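# Remove box lid and set it top-up on table

## Task

Lift the lid off the box, set it down flat on the table with its top side up, resting entirely on the table and clear of the box, then release it. The box must remain upright. The lid must never be loose in the air more than a few centimetres above the table, though small hops while it still sits on the box are acceptable. The result only counts if it stays that way with no gripper holding anything in place.

## Robot and tools

Robot: two FANUC CRX-5iA arms, left_arm and right_arm, each ending in a Robotiq 2F-85 parallel gripper. Base of left_arm: (+0.066, +0.408, 0) m, quat_wxyz (+0.997, 0, 0, -0.078). Base of right_arm: (+0.007, -0.472, 0) m, quat_wxyz (+1.000, 0, 0, +0.031).

Frame: every pose uses one scene frame. Its origin is on the table top midway between the arms, +z is up, +x points out across the table, and left_arm sits on the +y side. The names left and right say nothing about sides of a camera image. Positions are in metres; quaternions are written w first.

Gripper axes: the fingers point along the gripper's +z, and the pads close along its y axis. A flat block about 9 cm long sticks out toward the gripper's +x and rotates with it. end_effector_position is the spot between the pads when closed; closed fingertips extend about 19 mm past it, open ones about 6 mm. Closing pushes the tips roughly 13 mm farther from the wrist, so keep that clearance above a surface. The reported hand position can be somewhat off, more so at long reach.

The row (used by both motion tools): exactly 20 numbers, one list covering both arms. First left_arm: x, y, z, qw, qx, qy, qz, then left_gripper position, force_limit, speed. Then the same ten for right_arm and right_gripper. The seven pose numbers are an absolute target pose for that gripper's end_effector_position and orientation in the scene frame, not an offset. The three gripper numbers are each in [-1, 1]. Both arms must always be filled in. To hold an arm still, repeat its pose from the last result before it stopped, plus its current gripper numbers; sending 0 for a gripper number is a real command. To keep an orientation, resend the same quaternion you chose, not the slightly drifted one printed in results.

Gripper numbers: position +1 is fully open (85 mm), about -0.8 brings the pads together, -1 keeps closing until blocked. force_limit sets pad force: about 20 N at -1, 128 N at 0, 235 N at +1 (40 mm object, slow close); thin or tiny objects get less. speed sets closing rate: about 20, 85 and 150 mm/s at -1, 0, +1; a fast close adds up to about 5 N (speed 0) or 12 N (speed +1). New force_limit or speed only applies after a position change of at least 0.01. For a gentler grip, open first, then close again.

execute_actions(actions): a list of actions; each action is a table of up to 15 rows, each row lasting one 1/30 s step; fewer rows means the last row is held until step 15. An empty list just reports state and images. Any target more than 0.6 m from its gripper's current position along any of that gripper's axes causes the action to be rejected for both arms; if the first action is malformed or fails this check against the last reported state, nothing in the call runs. Each step the commanded pose is clipped to within 70 mm and 16 degrees of the measured pose, and damped inverse kinematics favours position over orientation. So far targets take several actions, and after an action the arm goes no further than its last clipped pose. Elbows stop just short of straight.

move(target, speed, blocking): target is one 20-number row as above (absolute poses). Each gripper goes in a straight line toward its pose, rotating the shorter way; both paths finish together and last 0.5 to 10 s, cut off at 10 s. speed is top path speed in m/s, 0.002 to 0.5, default 0.25; rotation limit is double that in rad/s. Finger numbers are sent at the start. Paths ignore obstacles and the other arm; the hand lags and may overshoot speed near full extension. With blocking=false you get a result after 0.5 s; use wait(0) to check, and call wait or stop before any other motion command. The result adds a move: line with the ending (done, off_target, moving, held, fault) and limits (paced = the pose was clipped; held = a check blocked some steps, after which the arm may jump fast), plus each gripper's distance from its pose.

wait(seconds): 0 to 10; arms keep their last command; returns early if a running move finishes. stop(): brakes a running move (needs room); fingers continue. zoom_image(camera, region): camera is cam_high or cam_low (both 504x504); region [x0, y0, x1, y1] in pixels from the top-left, at most 504 by 504. read_manual(section): only "licences"; no motion. finished_scene(scene): pass the current scene number; it ends the scene permanently and reports success.

Results: a state line per arm with pose, Hand target lines (where the controller is steering), gripper object_status (0 moving, 1 blocked while opening, 2 blocked while closing = gripped, 3 reached the position or pads met), position_measured in counts (3 open, ~78 = 60 mm, 130 = 40 mm, 180 = 20 mm, 230 = pads together), a Flange force estimate (noisy, includes held weight, may say no reading), pose unreachable lines when the clearance check changed a command, and MOTOR HOT or OVER-TEMPERATURE FAULT warnings. After a position change, status shows 0 until fingers settle. If a held object slips, fingers re-close by themselves, except after force_limit -1, where status stays 2 even if the object is gone.

Avoid: joint torque reaching load limits (147 N m for waist, shoulder, elbow; 36.8 N m for the three wrist joints, held weight included) or 150 N of outside force stops that arm for 10 s. Arms are stiff, so aiming even slightly past a contact can fault; approach slowly. Keep the arms from hitting each other. Do not lift the lid well clear of the table or drop it, do not tip the box, and knock nothing off the table. Loose objects may get brief random pushes, so check the final state with the cameras before finishing.

Each tool is called after "Request:" by a JSON object that holds its "op" and its "data".

## Session

Request:
{"op": "execute_actions", "data": {"actions": []}}

Scene clock: 0.00 s.
left_arm: end_effector_position=(+0.5602, +0.3298, +0.2948) position_measured=3 object_status=3 end_effector_quat_wxyz=(+0.001, +0.080, +0.997, +0.000) | right_arm: end_effector_position=(+0.0825, -0.0563, +0.2914) position_measured=3 object_status=3 end_effector_quat_wxyz=(-0.470, +0.784, -0.232, +0.331)
Joint positions: left_arm=[ 0.262  0.131  0.193 -0.    -1.631 -0.265] | right_arm=[ 2.288 -0.341 -1.011  1.233 -1.441 -0.34 ]
Joint velocities: left_arm=[-0.     0.    -0.001  0.    -0.     0.001] | right_arm=[-0.    -0.001 -0.     0.    -0.001 -0.   ]
Flange force (N, the push that the arm receives, along the gripper's own x y z axes): no reading
Hand target (left_arm): +0.560, +0.330, +0.295; +0.001, +0.080, +0.997, +0.000
Hand target (right_arm): +0.083, -0.056, +0.291; -0.470, +0.784, -0.232, +0.331

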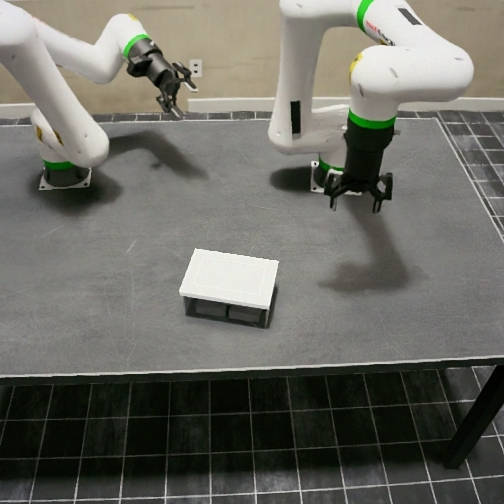

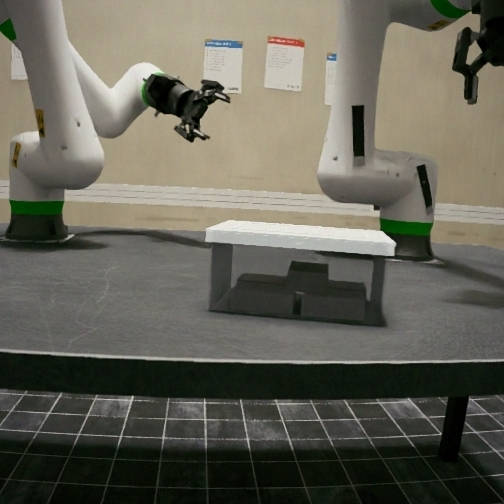

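Request:
{"op": "zoom_image", "data": {"camera": "cam_high", "region": [160, 230, 300, 350]}}

Request:
{"op": "zoom_image", "data": {"camera": "cam_low", "region": [190, 200, 410, 340]}}

Region (160, 230, 300, 350) of cam_high's 504x504 image, scaled by 3.600, with more detail than that image has; it fills the top 432 rows of this view, and the rest is white.

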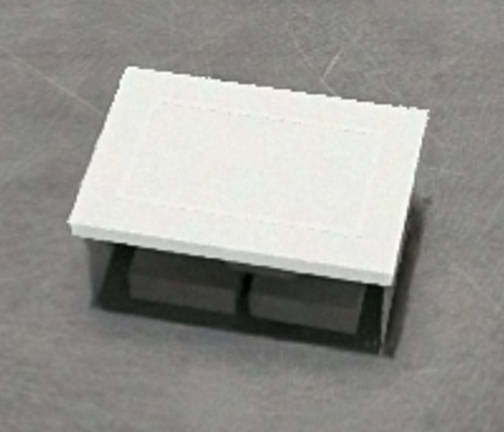

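Region (190, 200, 410, 340) of cam_low's 504x504 image, scaled by 2.291, with more detail than that image has; it fills the top 321 rows of this view, and the rest is white.

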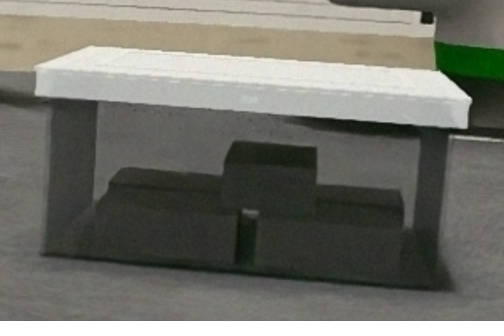

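Request:
{"op": "move", "data": {"target": [0.58,0.22,0.16,0.056,0.763,0.641,-0.067,0.4,-1,0,0.52,-0.16,0.16,-0.067,0.641,-0.763,-0.056,0.4,-1,0], "speed": 0.3}}

Scene clock: 17.67 s.
left_arm: end_effector_position=(+0.5802, +0.2199, +0.1600) position_measured=78 object_status=3 end_effector_quat_wxyz=(+0.056, +0.763, +0.641, -0.067) | right_arm: end_effector_position=(+0.5200, -0.1607, +0.1604) position_measured=78 object_status=3 end_effector_quat_wxyz=(+0.068, -0.640, +0.763, +0.055)
Joint positions: left_arm=[ 0.147  0.264 -0.03   0.179 -1.309 -1.784] | right_arm=[ 0.641  0.319  0.13  -0.116 -1.245  0.723]
Joint velocities: left_arm=[-0.    -0.    -0.     0.001 -0.     0.001] | right_arm=[-0. -0.  0.  0. -0.  0.]
Flange force (N, the push that the arm receives, along the gripper's own x y z axes): left_arm=[1.3 7.3 -2.5] | right_arm=[3.4 2.6 0.0]
Hand target (left_arm): +0.580, +0.220, +0.160; +0.056, +0.763, +0.641, -0.067
Hand target (right_arm): +0.520, -0.161, +0.160; +0.068, -0.640, +0.763, +0.055
Off the commanded pose (left_arm): 0.000 m, 0 deg.
Off the commanded pose (right_arm): 0.001 m, 0 deg.
move: done

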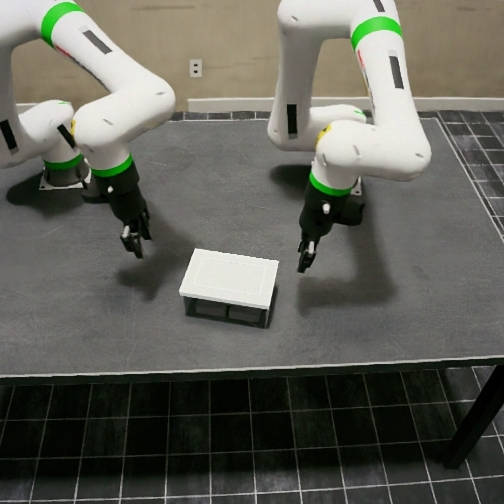

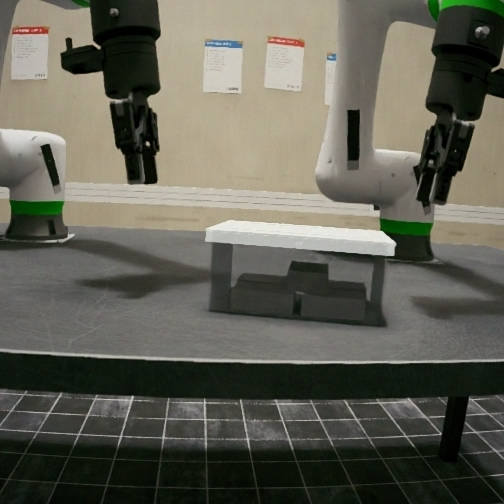

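Request:
{"op": "move", "data": {"target": [0.585,0.19,0.10,0.056,0.763,0.641,-0.067,0.4,-1,0,0.535,-0.09,0.10,-0.067,0.641,-0.763,-0.056,0.4,-1,0]}}

Request:
{"op": "zoom_image", "data": {"camera": "cam_high", "region": [130, 200, 330, 340]}}

Request:
{"op": "zoom_image", "data": {"camera": "cam_low", "region": [140, 140, 480, 340]}}

Scene clock: 21.43 s.
left_arm: end_effector_position=(+0.5851, +0.1899, +0.1000) position_measured=78 object_status=3 end_effector_quat_wxyz=(+0.056, +0.763, +0.641, -0.067) | right_arm: end_effector_position=(+0.5352, -0.0901, +0.1000) position_measured=78 object_status=3 end_effector_quat_wxyz=(+0.067, -0.641, +0.763, +0.056)
Joint positions: left_arm=[ 0.091  0.339 -0.082  0.189 -1.176 -1.753] | right_arm=[ 0.713  0.478  0.202 -0.111 -1.155  0.66 ]
Joint velocities: left_arm=[-0.     0.001 -0.001 -0.    -0.    -0.002] | right_arm=[ 0.     0.001 -0.     0.001  0.002 -0.   ]
Flange force (N, the push that the arm receives, along the gripper's own x y z axes): left_arm=[2.5 3.0 -0.9] | right_arm=[0.2 -2.9 2.0]
Hand target (left_arm): +0.585, +0.190, +0.100; +0.056, +0.763, +0.641, -0.067
Hand target (right_arm): +0.535, -0.090, +0.100; +0.067, -0.641, +0.763, +0.056
Off the commanded pose (left_arm): 0.000 m, 0 deg.
Off the commanded pose (right_arm): 0.000 m, 0 deg.
move: done

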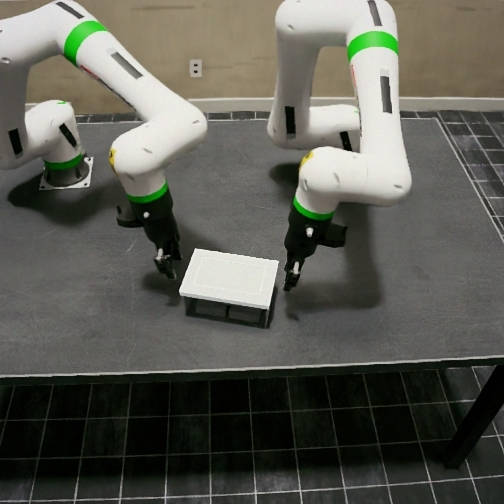

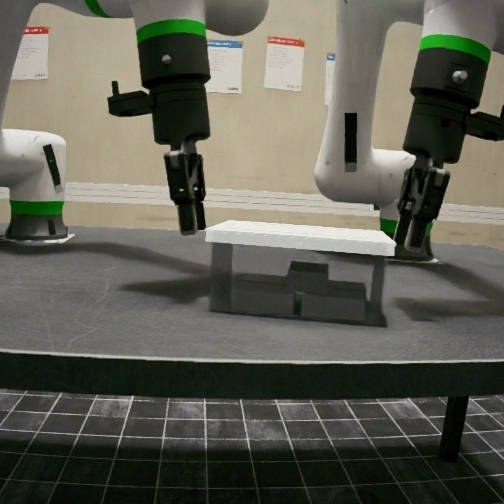

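Region (130, 200, 330, 340) of cam_high's 504x504 image, scaled by 2.520, with more detail than that image has; it fills the top 353 rows of this view, and the rest is white.

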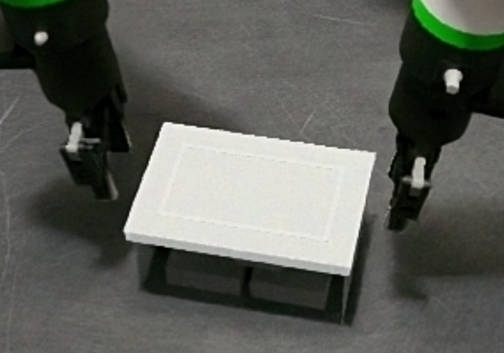

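Region (140, 140, 480, 340) of cam_low's 504x504 image, scaled by 1.482, with more detail than that image has; it fills the top 296 rows of this view, and the rest is white.

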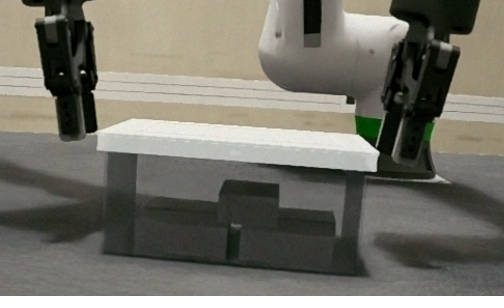

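Request:
{"op": "move", "data": {"target": [0.595,0.172,0.093,0.0543,0.7796,0.6201,-0.0682,0.4,-1,0,0.541,-0.078,0.093,-0.0682,0.6201,-0.7796,-0.0543,0.4,-1,0], "speed": 0.05}}

Request:
{"op": "zoom_image", "data": {"camera": "cam_high", "region": [130, 200, 330, 340]}}

Request:
{"op": "zoom_image", "data": {"camera": "cam_low", "region": [170, 180, 440, 300]}}

Scene clock: 27.80 s.
left_arm: end_effector_position=(+0.5950, +0.1720, +0.0930) position_measured=78 object_status=3 end_effector_quat_wxyz=(+0.054, +0.780, +0.620, -0.068) | right_arm: end_effector_position=(+0.5410, -0.0780, +0.0930) position_measured=78 object_status=3 end_effector_quat_wxyz=(+0.068, -0.620, +0.780, +0.054)
Joint positions: left_arm=[ 0.059  0.386 -0.035  0.188 -1.179 -1.774] | right_arm=[ 0.725  0.506  0.224 -0.101 -1.142  0.592]
Joint velocities: left_arm=[-0.     0.    -0.     0.001  0.     0.002] | right_arm=[-0.001 -0.     0.001 -0.     0.     0.001]
Flange force (N, the push that the arm receives, along the gripper's own x y z axes): left_arm=[2.0 4.9 -1.1] | right_arm=[0.9 -1.5 0.5]
Hand target (left_arm): +0.595, +0.172, +0.093; +0.054, +0.780, +0.620, -0.068
Hand target (right_arm): +0.541, -0.078, +0.093; +0.068, -0.620, +0.780, +0.054
Off the commanded pose (left_arm): 0.000 m, 0 deg.
Off the commanded pose (right_arm): 0.000 m, 0 deg.
move: done

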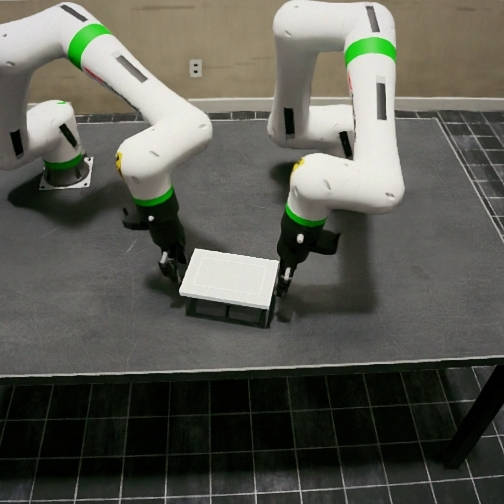

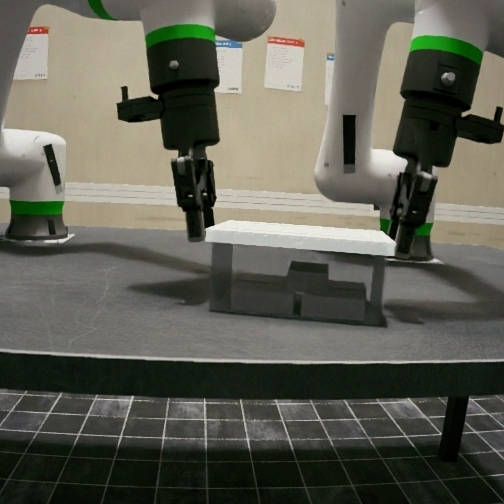

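Region (130, 200, 330, 340) of cam_high's 504x504 image, scaled by 2.520, with more detail than that image has; it fills the top 353 rows of this view, and the rest is white.

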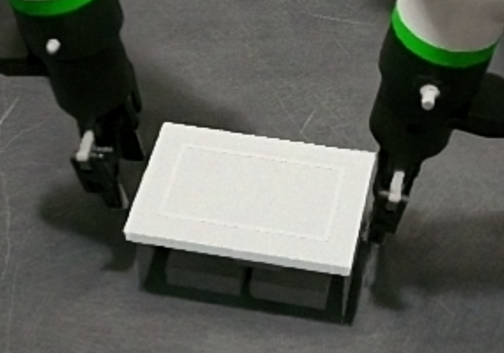

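Region (170, 180, 440, 300) of cam_low's 504x504 image, scaled by 1.867, with more detail than that image has.

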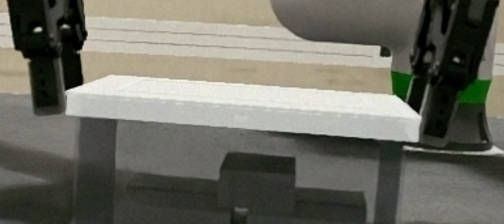

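Request:
{"op": "move", "data": {"target": [0.5936,0.166,0.093,0.0543,0.7796,0.6201,-0.0682,0.4,-1,0,0.5424,-0.072,0.093,-0.0682,0.6201,-0.7796,-0.0543,0.4,-1,0], "speed": 0.015}}

Request:
{"op": "zoom_image", "data": {"camera": "cam_high", "region": [130, 200, 330, 340]}}

Scene clock: 31.53 s.
left_arm: end_effector_position=(+0.5936, +0.1660, +0.0930) position_measured=78 object_status=3 end_effector_quat_wxyz=(+0.054, +0.780, +0.620, -0.068) | right_arm: end_effector_position=(+0.5424, -0.0720, +0.0930) position_measured=78 object_status=3 end_effector_quat_wxyz=(+0.068, -0.620, +0.780, +0.054)
Joint positions: left_arm=[ 0.048  0.388 -0.033  0.188 -1.177 -1.763] | right_arm=[ 0.73   0.517  0.24  -0.1   -1.146  0.586]
Joint velocities: left_arm=[-0.     0.    -0.     0.001  0.001 -0.001] | right_arm=[ 0.    -0.001 -0.     0.     0.002 -0.   ]
Flange force (N, the push that the arm receives, along the gripper's own x y z axes): left_arm=[9.0 2.8 -1.8] | right_arm=[-3.4 -2.8 -2.3]
Hand target (left_arm): +0.594, +0.166, +0.093; +0.054, +0.780, +0.620, -0.068
Hand target (right_arm): +0.542, -0.072, +0.093; +0.068, -0.620, +0.780, +0.054
Off the commanded pose (left_arm): 0.000 m, 0 deg.
Off the commanded pose (right_arm): 0.000 m, 0 deg.
move: done

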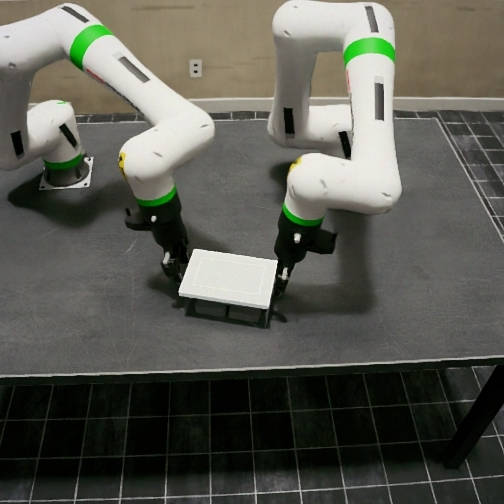

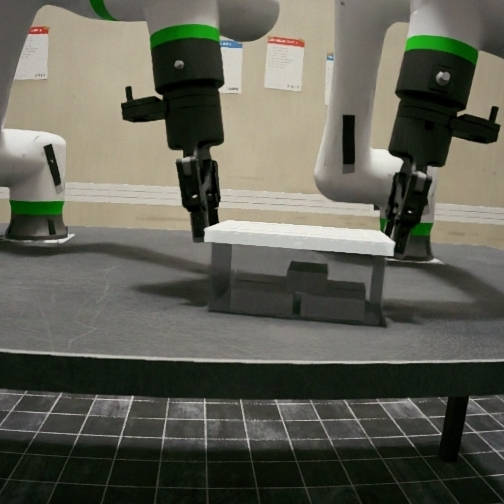

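Region (130, 200, 330, 340) of cam_high's 504x504 image, scaled by 2.520, with more detail than that image has; it fills the top 353 rows of this view, and the rest is white.

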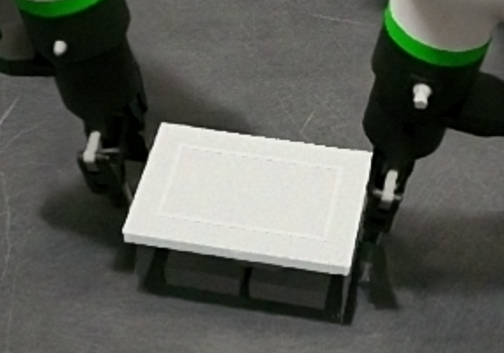

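Left touches. Bring the right in.

Request:
{"op": "move", "data": {"target": [0.5936,0.166,0.093,0.0543,0.7796,0.6201,-0.0682,0.4,-1,0,0.5431,-0.069,0.093,-0.0682,0.6201,-0.7796,-0.0543,0.4,-1,0], "speed": 0.01}}

Scene clock: 33.57 s.
left_arm: end_effector_position=(+0.5936, +0.1660, +0.0930) position_measured=78 object_status=3 end_effector_quat_wxyz=(+0.054, +0.780, +0.620, -0.068) | right_arm: end_effector_position=(+0.5431, -0.0690, +0.0930) position_measured=78 object_status=3 end_effector_quat_wxyz=(+0.068, -0.620, +0.780, +0.054)
Joint positions: left_arm=[ 0.048  0.388 -0.033  0.188 -1.177 -1.763] | right_arm=[ 0.733  0.522  0.248 -0.1   -1.149  0.583]
Joint velocities: left_arm=[ 0.    -0.    -0.    -0.    -0.    -0.001] | right_arm=[-0.     0.     0.    -0.    -0.    -0.001]
Flange force (N, the push that the arm receives, along the gripper's own x y z axes): left_arm=[9.5 1.5 -1.0] | right_arm=[-7.2 -8.3 -1.1]
Hand target (left_arm): +0.594, +0.166, +0.093; +0.054, +0.780, +0.620, -0.068
Hand target (right_arm): +0.543, -0.069, +0.093; +0.068, -0.620, +0.780, +0.054
Off the commanded pose (left_arm): 0.000 m, 0 deg.
Off the commanded pose (right_arm): 0.000 m, 0 deg.
move: done

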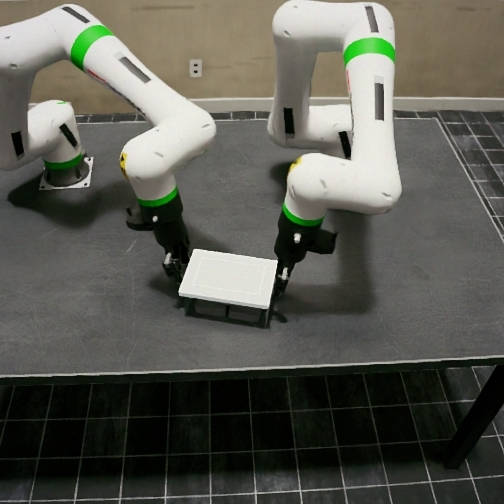

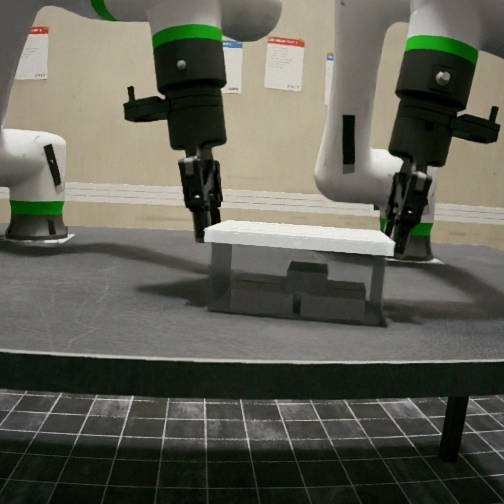

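Request:
{"op": "move", "data": {"target": [0.5936,0.166,0.093,0.0543,0.7796,0.6201,-0.0682,0.4,-1,0,0.5438,-0.066,0.093,-0.0682,0.6201,-0.7796,-0.0543,0.4,-1,0], "speed": 0.01}}

Request:
{"op": "zoom_image", "data": {"camera": "cam_high", "region": [130, 200, 330, 340]}}

Scene clock: 35.87 s.
left_arm: end_effector_position=(+0.5936, +0.1660, +0.0930) position_measured=78 object_status=3 end_effector_quat_wxyz=(+0.054, +0.780, +0.620, -0.068) | right_arm: end_effector_position=(+0.5438, -0.0661, +0.0930) position_measured=78 object_status=3 end_effector_quat_wxyz=(+0.068, -0.620, +0.780, +0.054)
Joint positions: left_arm=[ 0.048  0.388 -0.033  0.188 -1.177 -1.763] | right_arm=[ 0.735  0.528  0.256 -0.099 -1.151  0.58 ]
Joint velocities: left_arm=[-0.     0.    -0.     0.001 -0.     0.002] | right_arm=[-0.    -0.     0.001  0.     0.001 -0.   ]
Flange force (N, the push that the arm receives, along the gripper's own x y z axes): left_arm=[22.2 4.9 -5.1] | right_arm=[22.8 -3.2 -3.1]
Hand target (left_arm): +0.594, +0.166, +0.093; +0.054, +0.780, +0.620, -0.068
Hand target (right_arm): +0.544, -0.066, +0.093; +0.068, -0.620, +0.780, +0.054
Off the commanded pose (left_arm): 0.000 m, 0 deg.
Off the commanded pose (right_arm): 0.000 m, 0 deg.
move: done

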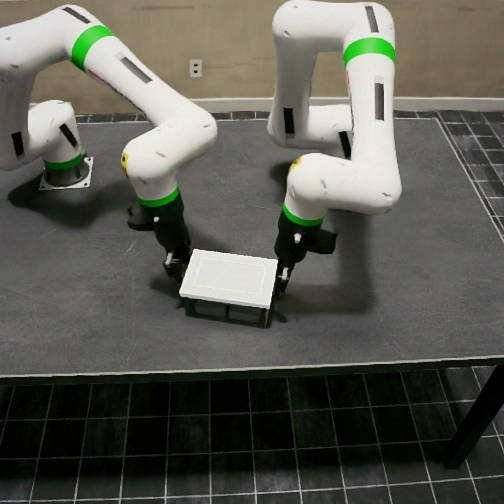

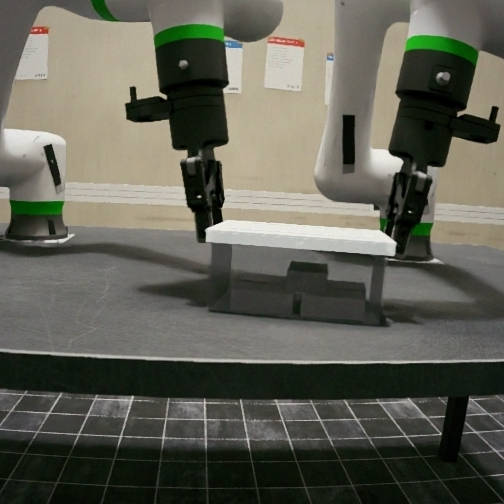

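Region (130, 200, 330, 340) of cam_high's 504x504 image, scaled by 2.520, with more detail than that image has; it fills the top 353 rows of this view, and the rest is white.

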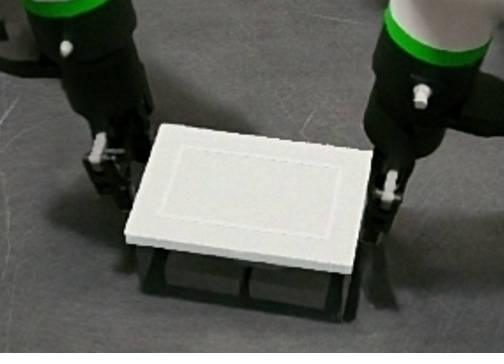

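Squeeze 1.5 mm more, then a slow short lift.

Request:
{"op": "move", "data": {"target": [0.5936,0.166,0.093,0.0543,0.7796,0.6201,-0.0682,0.4,-1,0,0.5441,-0.0645,0.093,-0.0682,0.6201,-0.7796,-0.0543,0.4,-1,0], "speed": 0.01}}

Request:
{"op": "move", "data": {"target": [0.5936,0.166,0.105,0.0543,0.7796,0.6201,-0.0682,0.4,-1,0,0.5441,-0.0645,0.105,-0.0682,0.6201,-0.7796,-0.0543,0.4,-1,0], "speed": 0.015}}

Scene clock: 38.73 s.
left_arm: end_effector_position=(+0.5936, +0.1660, +0.0930) position_measured=78 object_status=3 end_effector_quat_wxyz=(+0.054, +0.780, +0.620, -0.068) | right_arm: end_effector_position=(+0.5441, -0.0646, +0.0930) position_measured=78 object_status=3 end_effector_quat_wxyz=(+0.068, -0.620, +0.780, +0.054)
Joint positions: left_arm=[ 0.048  0.388 -0.033  0.188 -1.177 -1.763] | right_arm=[ 0.737  0.531  0.26  -0.099 -1.152  0.579]
Joint velocities: left_arm=[-0.    -0.     0.     0.     0.     0.001] | right_arm=[ 0.     0.002 -0.001 -0.    -0.001 -0.   ]
Flange force (N, the push that the arm receives, along the gripper's own x y z axes): left_arm=[41.1 3.1 -9.3] | right_arm=[50.2 -5.7 -12.2]
Hand target (left_arm): +0.594, +0.166, +0.093; +0.054, +0.780, +0.620, -0.068
Hand target (right_arm): +0.544, -0.065, +0.093; +0.068, -0.620, +0.780, +0.054
Off the commanded pose (left_arm): 0.000 m, 0 deg.
Off the commanded pose (right_arm): 0.000 m, 0 deg.
move: done

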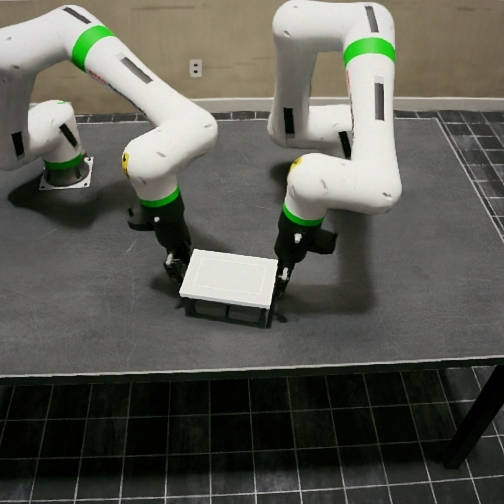

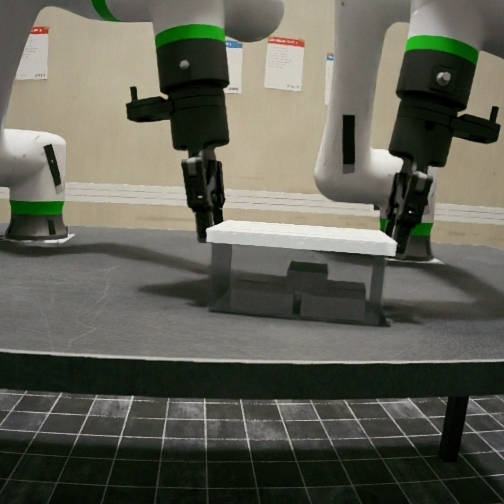

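Scene clock: 39.77 s.
left_arm: end_effector_position=(+0.5936, +0.1660, +0.1050) position_measured=78 object_status=3 end_effector_quat_wxyz=(+0.054, +0.780, +0.620, -0.068) | right_arm: end_effector_position=(+0.5441, -0.0645, +0.1050) position_measured=78 object_status=3 end_effector_quat_wxyz=(+0.068, -0.620, +0.780, +0.054)
Joint positions: left_arm=[ 0.048  0.378 -0.016  0.186 -1.203 -1.758] | right_arm=[ 0.737  0.522  0.276 -0.098 -1.177  0.576]
Joint velocities: left_arm=[ 0.    -0.     0.    -0.     0.    -0.001] | right_arm=[-0.     0.    -0.    -0.001  0.     0.001]
Flange force (N, the push that the arm receives, along the gripper's own x y z axes): left_arm=[49.4 3.7 -9.9] | right_arm=[41.9 -7.5 -7.5]
Hand target (left_arm): +0.594, +0.166, +0.105; +0.054, +0.780, +0.620, -0.068
Hand target (right_arm): +0.544, -0.064, +0.105; +0.068, -0.620, +0.780, +0.054
Off the commanded pose (left_arm): 0.000 m, 0 deg.
Off the commanded pose (right_arm): 0.000 m, 0 deg.
move: done

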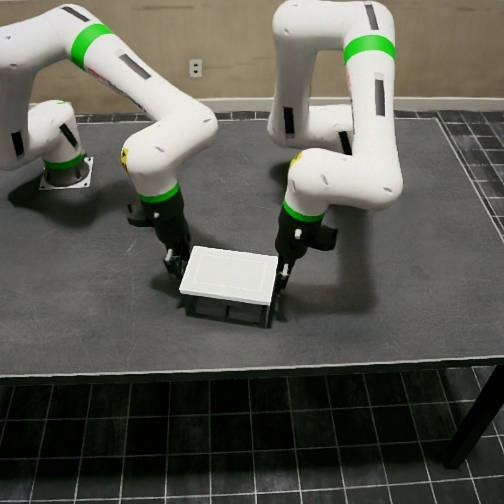

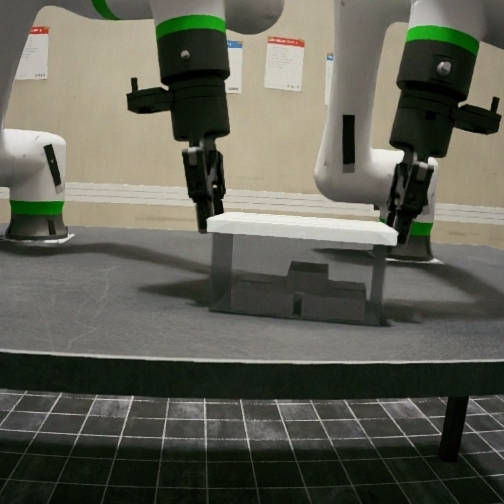

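Request:
{"op": "move", "data": {"target": [0.5936,0.166,0.125,0.0543,0.7796,0.6201,-0.0682,0.4,-1,0,0.5441,-0.0645,0.125,-0.0682,0.6201,-0.7796,-0.0543,0.4,-1,0], "speed": 0.02}}

Request:
{"op": "move", "data": {"target": [0.5536,0.166,0.125,0.0543,0.7796,0.6201,-0.0682,0.4,-1,0,0.5041,-0.0645,0.125,-0.0682,0.6201,-0.7796,-0.0543,0.4,-1,0], "speed": 0.025}}

Scene clock: 43.33 s.
left_arm: end_effector_position=(+0.5935, +0.1660, +0.1250) position_measured=78 object_status=3 end_effector_quat_wxyz=(+0.054, +0.780, +0.620, -0.068) | right_arm: end_effector_position=(+0.5441, -0.0645, +0.1250) position_measured=78 object_status=3 end_effector_quat_wxyz=(+0.068, -0.620, +0.780, +0.054)
Joint positions: left_arm=[ 0.048  0.362  0.013  0.183 -1.247 -1.75 ] | right_arm=[ 0.737  0.509  0.304 -0.096 -1.218  0.572]
Joint velocities: left_arm=[ 0.001  0.    -0.     0.    -0.     0.001] | right_arm=[ 0.     0.    -0.001 -0.    -0.001 -0.   ]
Flange force (N, the push that the arm receives, along the gripper's own x y z axes): left_arm=[49.7 2.5 -10.3] | right_arm=[46.6 -4.6 -10.1]
Hand target (left_arm): +0.594, +0.166, +0.125; +0.054, +0.780, +0.620, -0.068
Hand target (right_arm): +0.544, -0.064, +0.125; +0.068, -0.620, +0.780, +0.054
Off the commanded pose (left_arm): 0.000 m, 0 deg.
Off the commanded pose (right_arm): 0.000 m, 0 deg.
move: done

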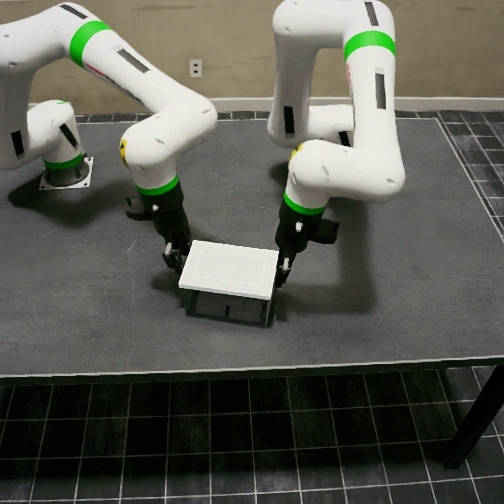

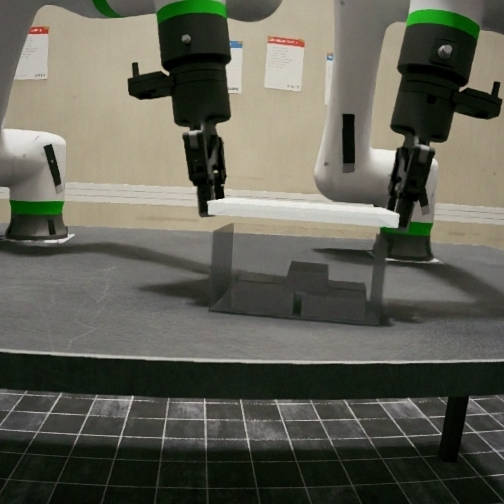

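Scene clock: 45.17 s.
left_arm: end_effector_position=(+0.5536, +0.1660, +0.1250) position_measured=78 object_status=3 end_effector_quat_wxyz=(+0.054, +0.780, +0.620, -0.068) | right_arm: end_effector_position=(+0.5041, -0.0644, +0.1250) position_measured=78 object_status=3 end_effector_quat_wxyz=(+0.068, -0.620, +0.780, +0.054)
Joint positions: left_arm=[ 0.039  0.273 -0.106  0.185 -1.217 -1.747] | right_arm=[ 0.786  0.428  0.186 -0.09  -1.176  0.524]
Joint velocities: left_arm=[-0.    -0.     0.     0.     0.    -0.001] | right_arm=[-0.001 -0.    -0.     0.001  0.    -0.001]
Flange force (N, the push that the arm receives, along the gripper's own x y z axes): left_arm=[50.6 3.5 -10.4] | right_arm=[48.9 -0.5 -6.8]
Hand target (left_arm): +0.554, +0.166, +0.125; +0.054, +0.780, +0.620, -0.068
Hand target (right_arm): +0.504, -0.064, +0.125; +0.068, -0.620, +0.780, +0.054
Off the commanded pose (left_arm): 0.000 m, 0 deg.
Off the commanded pose (right_arm): 0.000 m, 0 deg.
move: done

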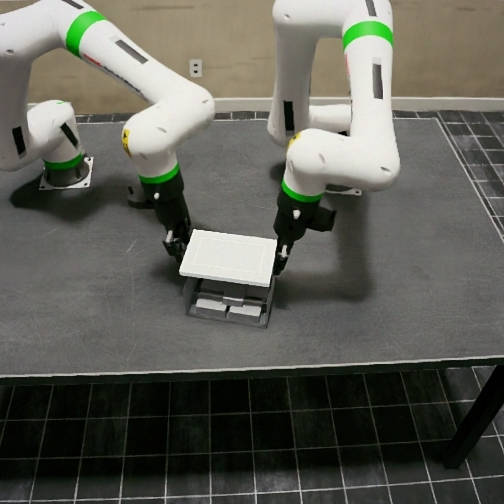

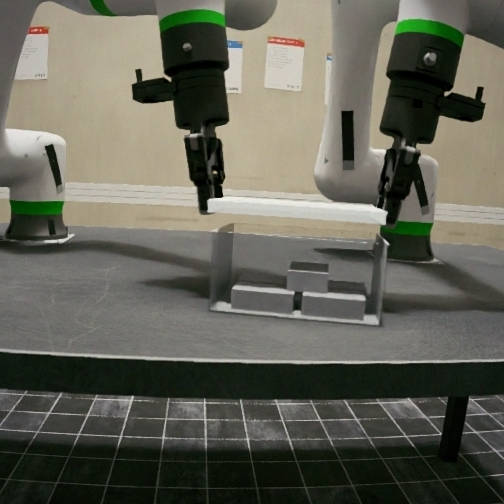

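Stable. Continue.

Request:
{"op": "move", "data": {"target": [0.4736,0.166,0.125,0.0543,0.7796,0.6201,-0.0682,0.4,-1,0,0.4241,-0.0645,0.125,-0.0682,0.6201,-0.7796,-0.0543,0.4,-1,0], "speed": 0.035}}

Scene clock: 49.00 s.
left_arm: end_effector_position=(+0.4736, +0.1661, +0.1250) position_measured=78 object_status=3 end_effector_quat_wxyz=(+0.054, +0.780, +0.620, -0.068) | right_arm: end_effector_position=(+0.4240, -0.0643, +0.1250) position_measured=78 object_status=3 end_effector_quat_wxyz=(+0.068, -0.620, +0.780, +0.054)
Joint positions: left_arm=[ 0.018  0.094 -0.318  0.188 -1.18  -1.733] | right_arm=[ 0.9    0.278 -0.021 -0.073 -1.11   0.409]
Joint velocities: left_arm=[ 0.     0.    -0.001 -0.    -0.    -0.001] | right_arm=[-0.     0.002 -0.     0.    -0.    -0.   ]
Flange force (N, the push that the arm receives, along the gripper's own x y z axes): left_arm=[51.1 1.8 -9.6] | right_arm=[45.0 -6.1 -8.2]
Hand target (left_arm): +0.474, +0.166, +0.125; +0.054, +0.780, +0.620, -0.068
Hand target (right_arm): +0.424, -0.064, +0.125; +0.068, -0.620, +0.780, +0.054
Off the commanded pose (left_arm): 0.000 m, 0 deg.
Off the commanded pose (right_arm): 0.000 m, 0 deg.
move: done

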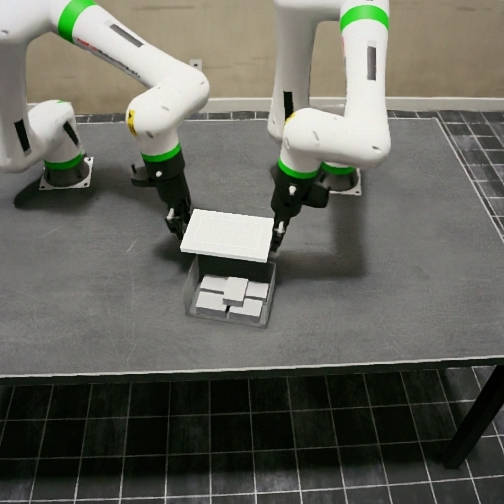

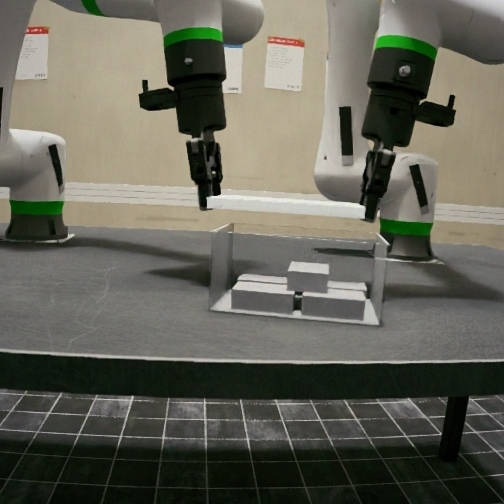

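Request:
{"op": "move", "data": {"target": [0.3936,0.166,0.125,0.0543,0.7796,0.6201,-0.0682,0.4,-1,0,0.3441,-0.0645,0.125,-0.0682,0.6201,-0.7796,-0.0543,0.4,-1,0], "speed": 0.035}}

Request:
{"op": "move", "data": {"target": [0.3936,0.166,0.035,0.0543,0.7796,0.6201,-0.0682,0.4,-1,0,0.3441,-0.0645,0.035,-0.0682,0.6201,-0.7796,-0.0543,0.4,-1,0], "speed": 0.035}}

Request:
{"op": "zoom_image", "data": {"camera": "cam_low", "region": [170, 180, 440, 300]}}

Scene clock: 56.00 s.
left_arm: end_effector_position=(+0.3936, +0.1661, +0.1250) position_measured=78 object_status=3 end_effector_quat_wxyz=(+0.054, +0.780, +0.620, -0.068) | right_arm: end_effector_position=(+0.3440, -0.0643, +0.1250) position_measured=78 object_status=3 end_effector_quat_wxyz=(+0.068, -0.620, +0.780, +0.054)
Joint positions: left_arm=[-0.012 -0.09  -0.503  0.189 -1.175 -1.703] | right_arm=[ 1.041  0.14  -0.196 -0.048 -1.066  0.261]
Joint velocities: left_arm=[-0.    -0.     0.     0.001  0.     0.001] | right_arm=[ 0. -0.  0.  0. -0. -0.]
Flange force (N, the push that the arm receives, along the gripper's own x y z axes): left_arm=[48.8 3.4 -8.7] | right_arm=[46.2 -2.4 -8.6]
Hand target (left_arm): +0.394, +0.166, +0.125; +0.054, +0.780, +0.620, -0.068
Hand target (right_arm): +0.344, -0.064, +0.125; +0.068, -0.620, +0.780, +0.054
Off the commanded pose (left_arm): 0.000 m, 0 deg.
Off the commanded pose (right_arm): 0.000 m, 0 deg.
move: done

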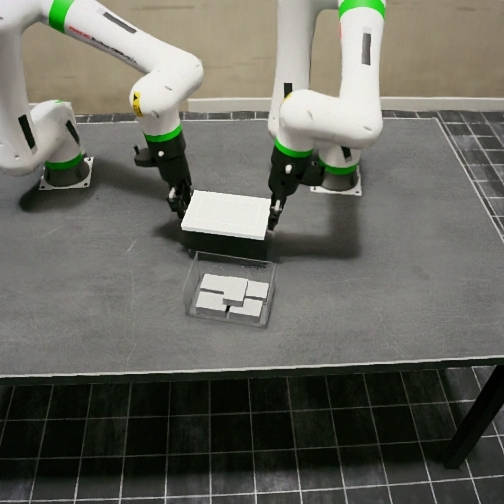

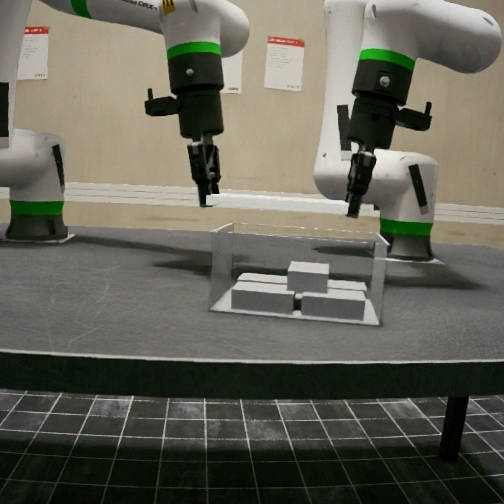

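Scene clock: 58.80 s.
left_arm: end_effector_position=(+0.3938, +0.1660, +0.0349) position_measured=78 object_status=3 end_effector_quat_wxyz=(+0.054, +0.780, +0.620, -0.068) | right_arm: end_effector_position=(+0.3441, -0.0645, +0.0350) position_measured=78 object_status=3 end_effector_quat_wxyz=(+0.068, -0.620, +0.780, +0.054)
Joint positions: left_arm=[-0.014  0.026 -0.635  0.218 -0.931 -1.759] | right_arm=[ 1.04   0.241 -0.307 -0.055 -0.854  0.274]
Joint velocities: left_arm=[-0.     0.    -0.     0.     0.    -0.001] | right_arm=[ 0.001  0.001 -0.    -0.    -0.001  0.001]
Flange force (N, the push that the arm receives, along the gripper's own x y z axes): left_arm=[44.2 4.3 -7.2] | right_arm=[42.4 -3.6 -5.3]
Hand target (left_arm): +0.394, +0.166, +0.035; +0.054, +0.780, +0.620, -0.068
Hand target (right_arm): +0.344, -0.065, +0.035; +0.068, -0.620, +0.780, +0.054
Off the commanded pose (left_arm): 0.000 m, 0 deg.
Off the commanded pose (right_arm): 0.000 m, 0 deg.
move: done

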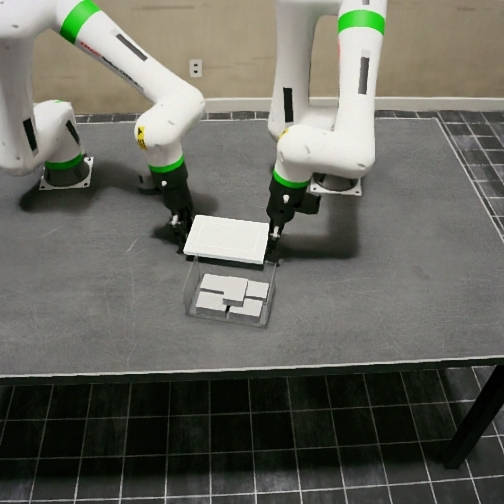

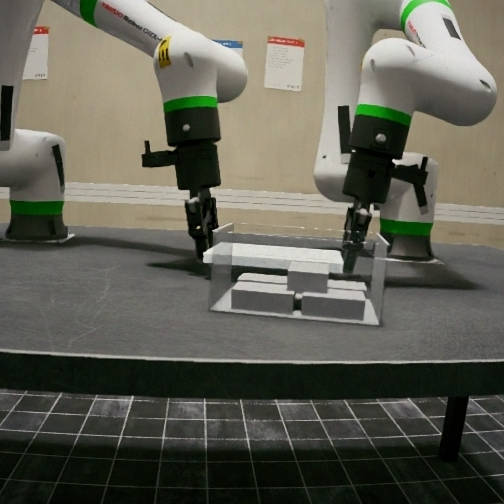

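Region (170, 180, 440, 300) of cam_low's 504x504 image, scaled by 1.867, with more detail than that image has.

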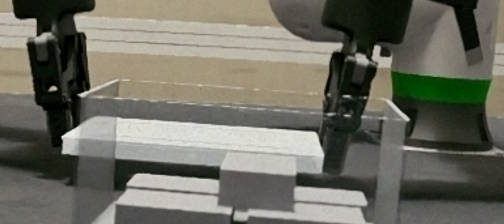

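Request:
{"op": "move", "data": {"target": [0.3936,0.166,0.018,0.0543,0.7796,0.6201,-0.0682,0.4,-1,0,0.3441,-0.0645,0.018,-0.0682,0.6201,-0.7796,-0.0543,0.4,-1,0], "speed": 0.015}}

Request:
{"op": "zoom_image", "data": {"camera": "cam_low", "region": [170, 200, 400, 300]}}

Scene clock: 62.13 s.
left_arm: end_effector_position=(+0.3936, +0.1660, +0.0180) position_measured=78 object_status=3 end_effector_quat_wxyz=(+0.054, +0.780, +0.620, -0.068) | right_arm: end_effector_position=(+0.3441, -0.0645, +0.0180) position_measured=78 object_status=3 end_effector_quat_wxyz=(+0.068, -0.620, +0.780, +0.054)
Joint positions: left_arm=[-0.015  0.054 -0.656  0.226 -0.883 -1.772] | right_arm=[ 1.04   0.265 -0.323 -0.057 -0.815  0.277]
Joint velocities: left_arm=[-0.    -0.    -0.     0.    -0.    -0.001] | right_arm=[-0.  0.  0.  0. -0.  0.]
Flange force (N, the push that the arm receives, along the gripper's own x y z axes): left_arm=[43.6 3.8 -6.6] | right_arm=[42.5 3.6 -6.7]
Hand target (left_arm): +0.394, +0.166, +0.018; +0.054, +0.780, +0.620, -0.068
Hand target (right_arm): +0.344, -0.065, +0.018; +0.068, -0.620, +0.780, +0.054
Off the commanded pose (left_arm): 0.000 m, 0 deg.
Off the commanded pose (right_arm): 0.000 m, 0 deg.
move: done

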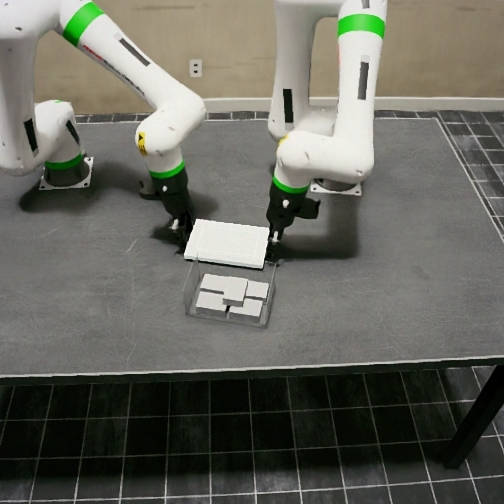

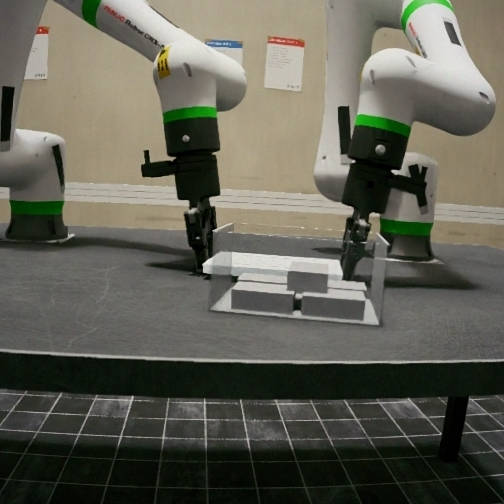

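Region (170, 200, 400, 300) of cam_low's 504x504 image, scaled by 2.191, with more detail than that image has; it fills the top 219 rows of this view, and the rest is white.

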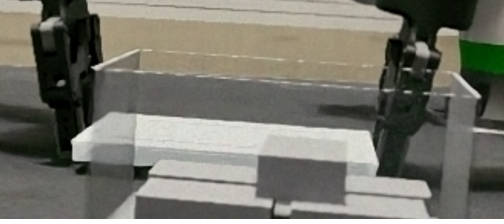

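Request:
{"op": "move", "data": {"target": [0.3936,0.166,0.0145,0.0543,0.7796,0.6201,-0.0682,0.4,-1,0,0.3441,-0.0645,0.0145,-0.0682,0.6201,-0.7796,-0.0543,0.4,-1,0], "speed": 0.01}}

Scene clock: 74.20 s.
left_arm: end_effector_position=(+0.3942, +0.1667, +0.0159) position_measured=78 object_status=3 end_effector_quat_wxyz=(+0.054, +0.781, +0.619, -0.067) | right_arm: end_effector_position=(+0.3440, -0.0651, +0.0153) position_measured=78 object_status=3 end_effector_quat_wxyz=(+0.068, -0.620, +0.779, +0.054)
Joint positions: left_arm=[-0.015  0.057 -0.658  0.224 -0.876 -1.774] | right_arm=[ 1.04   0.268 -0.325 -0.057 -0.81   0.278]
Joint velocities: left_arm=[-0.  0. -0. -0.  0.  0.] | right_arm=[-0.    -0.     0.    -0.001 -0.001  0.001]
Flange force (N, the push that the arm receives, along the gripper's own x y z axes): left_arm=[18.7 -2.5 -32.7] | right_arm=[16.5 -1.1 -27.8]
Hand target (left_arm): +0.394, +0.167, +0.016; +0.054, +0.781, +0.619, -0.067
Hand target (right_arm): +0.344, -0.065, +0.015; +0.068, -0.620, +0.779, +0.054
Off the commanded pose (left_arm): 0.002 m, 0 deg.
Off the commanded pose (right_arm): 0.001 m, 0 deg.
FORCE FAULT: contact force on the left arm reached its limit, and that arm stopped for 10 seconds. FORCE FAULT: contact force on the right arm reached its limit, and that arm stopped for 10 seconds. On each arm, the contact can be on any part of the arm, not only on its tool. The stops overlap, and together they count as 20 of the actions that you can send in this scene. Those arms' remaining commands of this call were not run. Those arms hold still and accept commands again. Move each arm away from its contact; if what an arm grips holds it there, let go first. An arm that pushes or pulls that hard again can be faulted again.
move: fault (left_arm)

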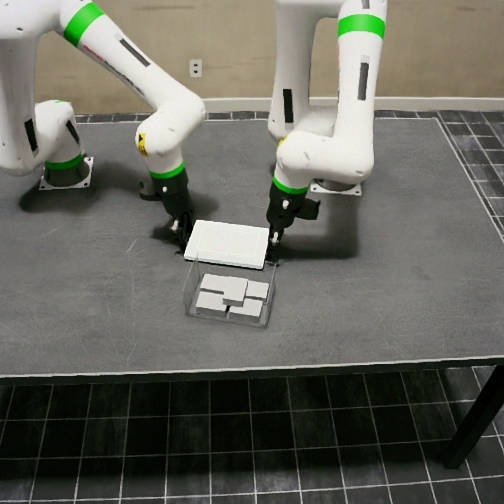

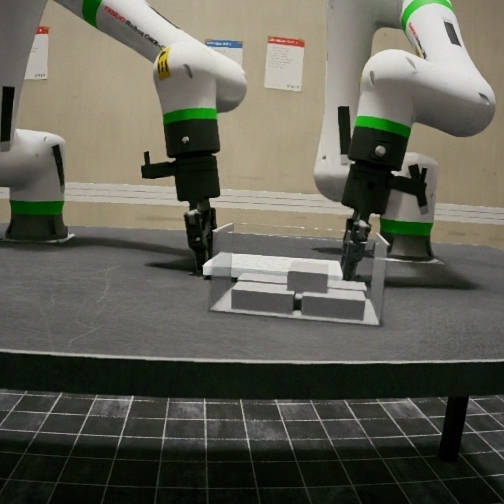

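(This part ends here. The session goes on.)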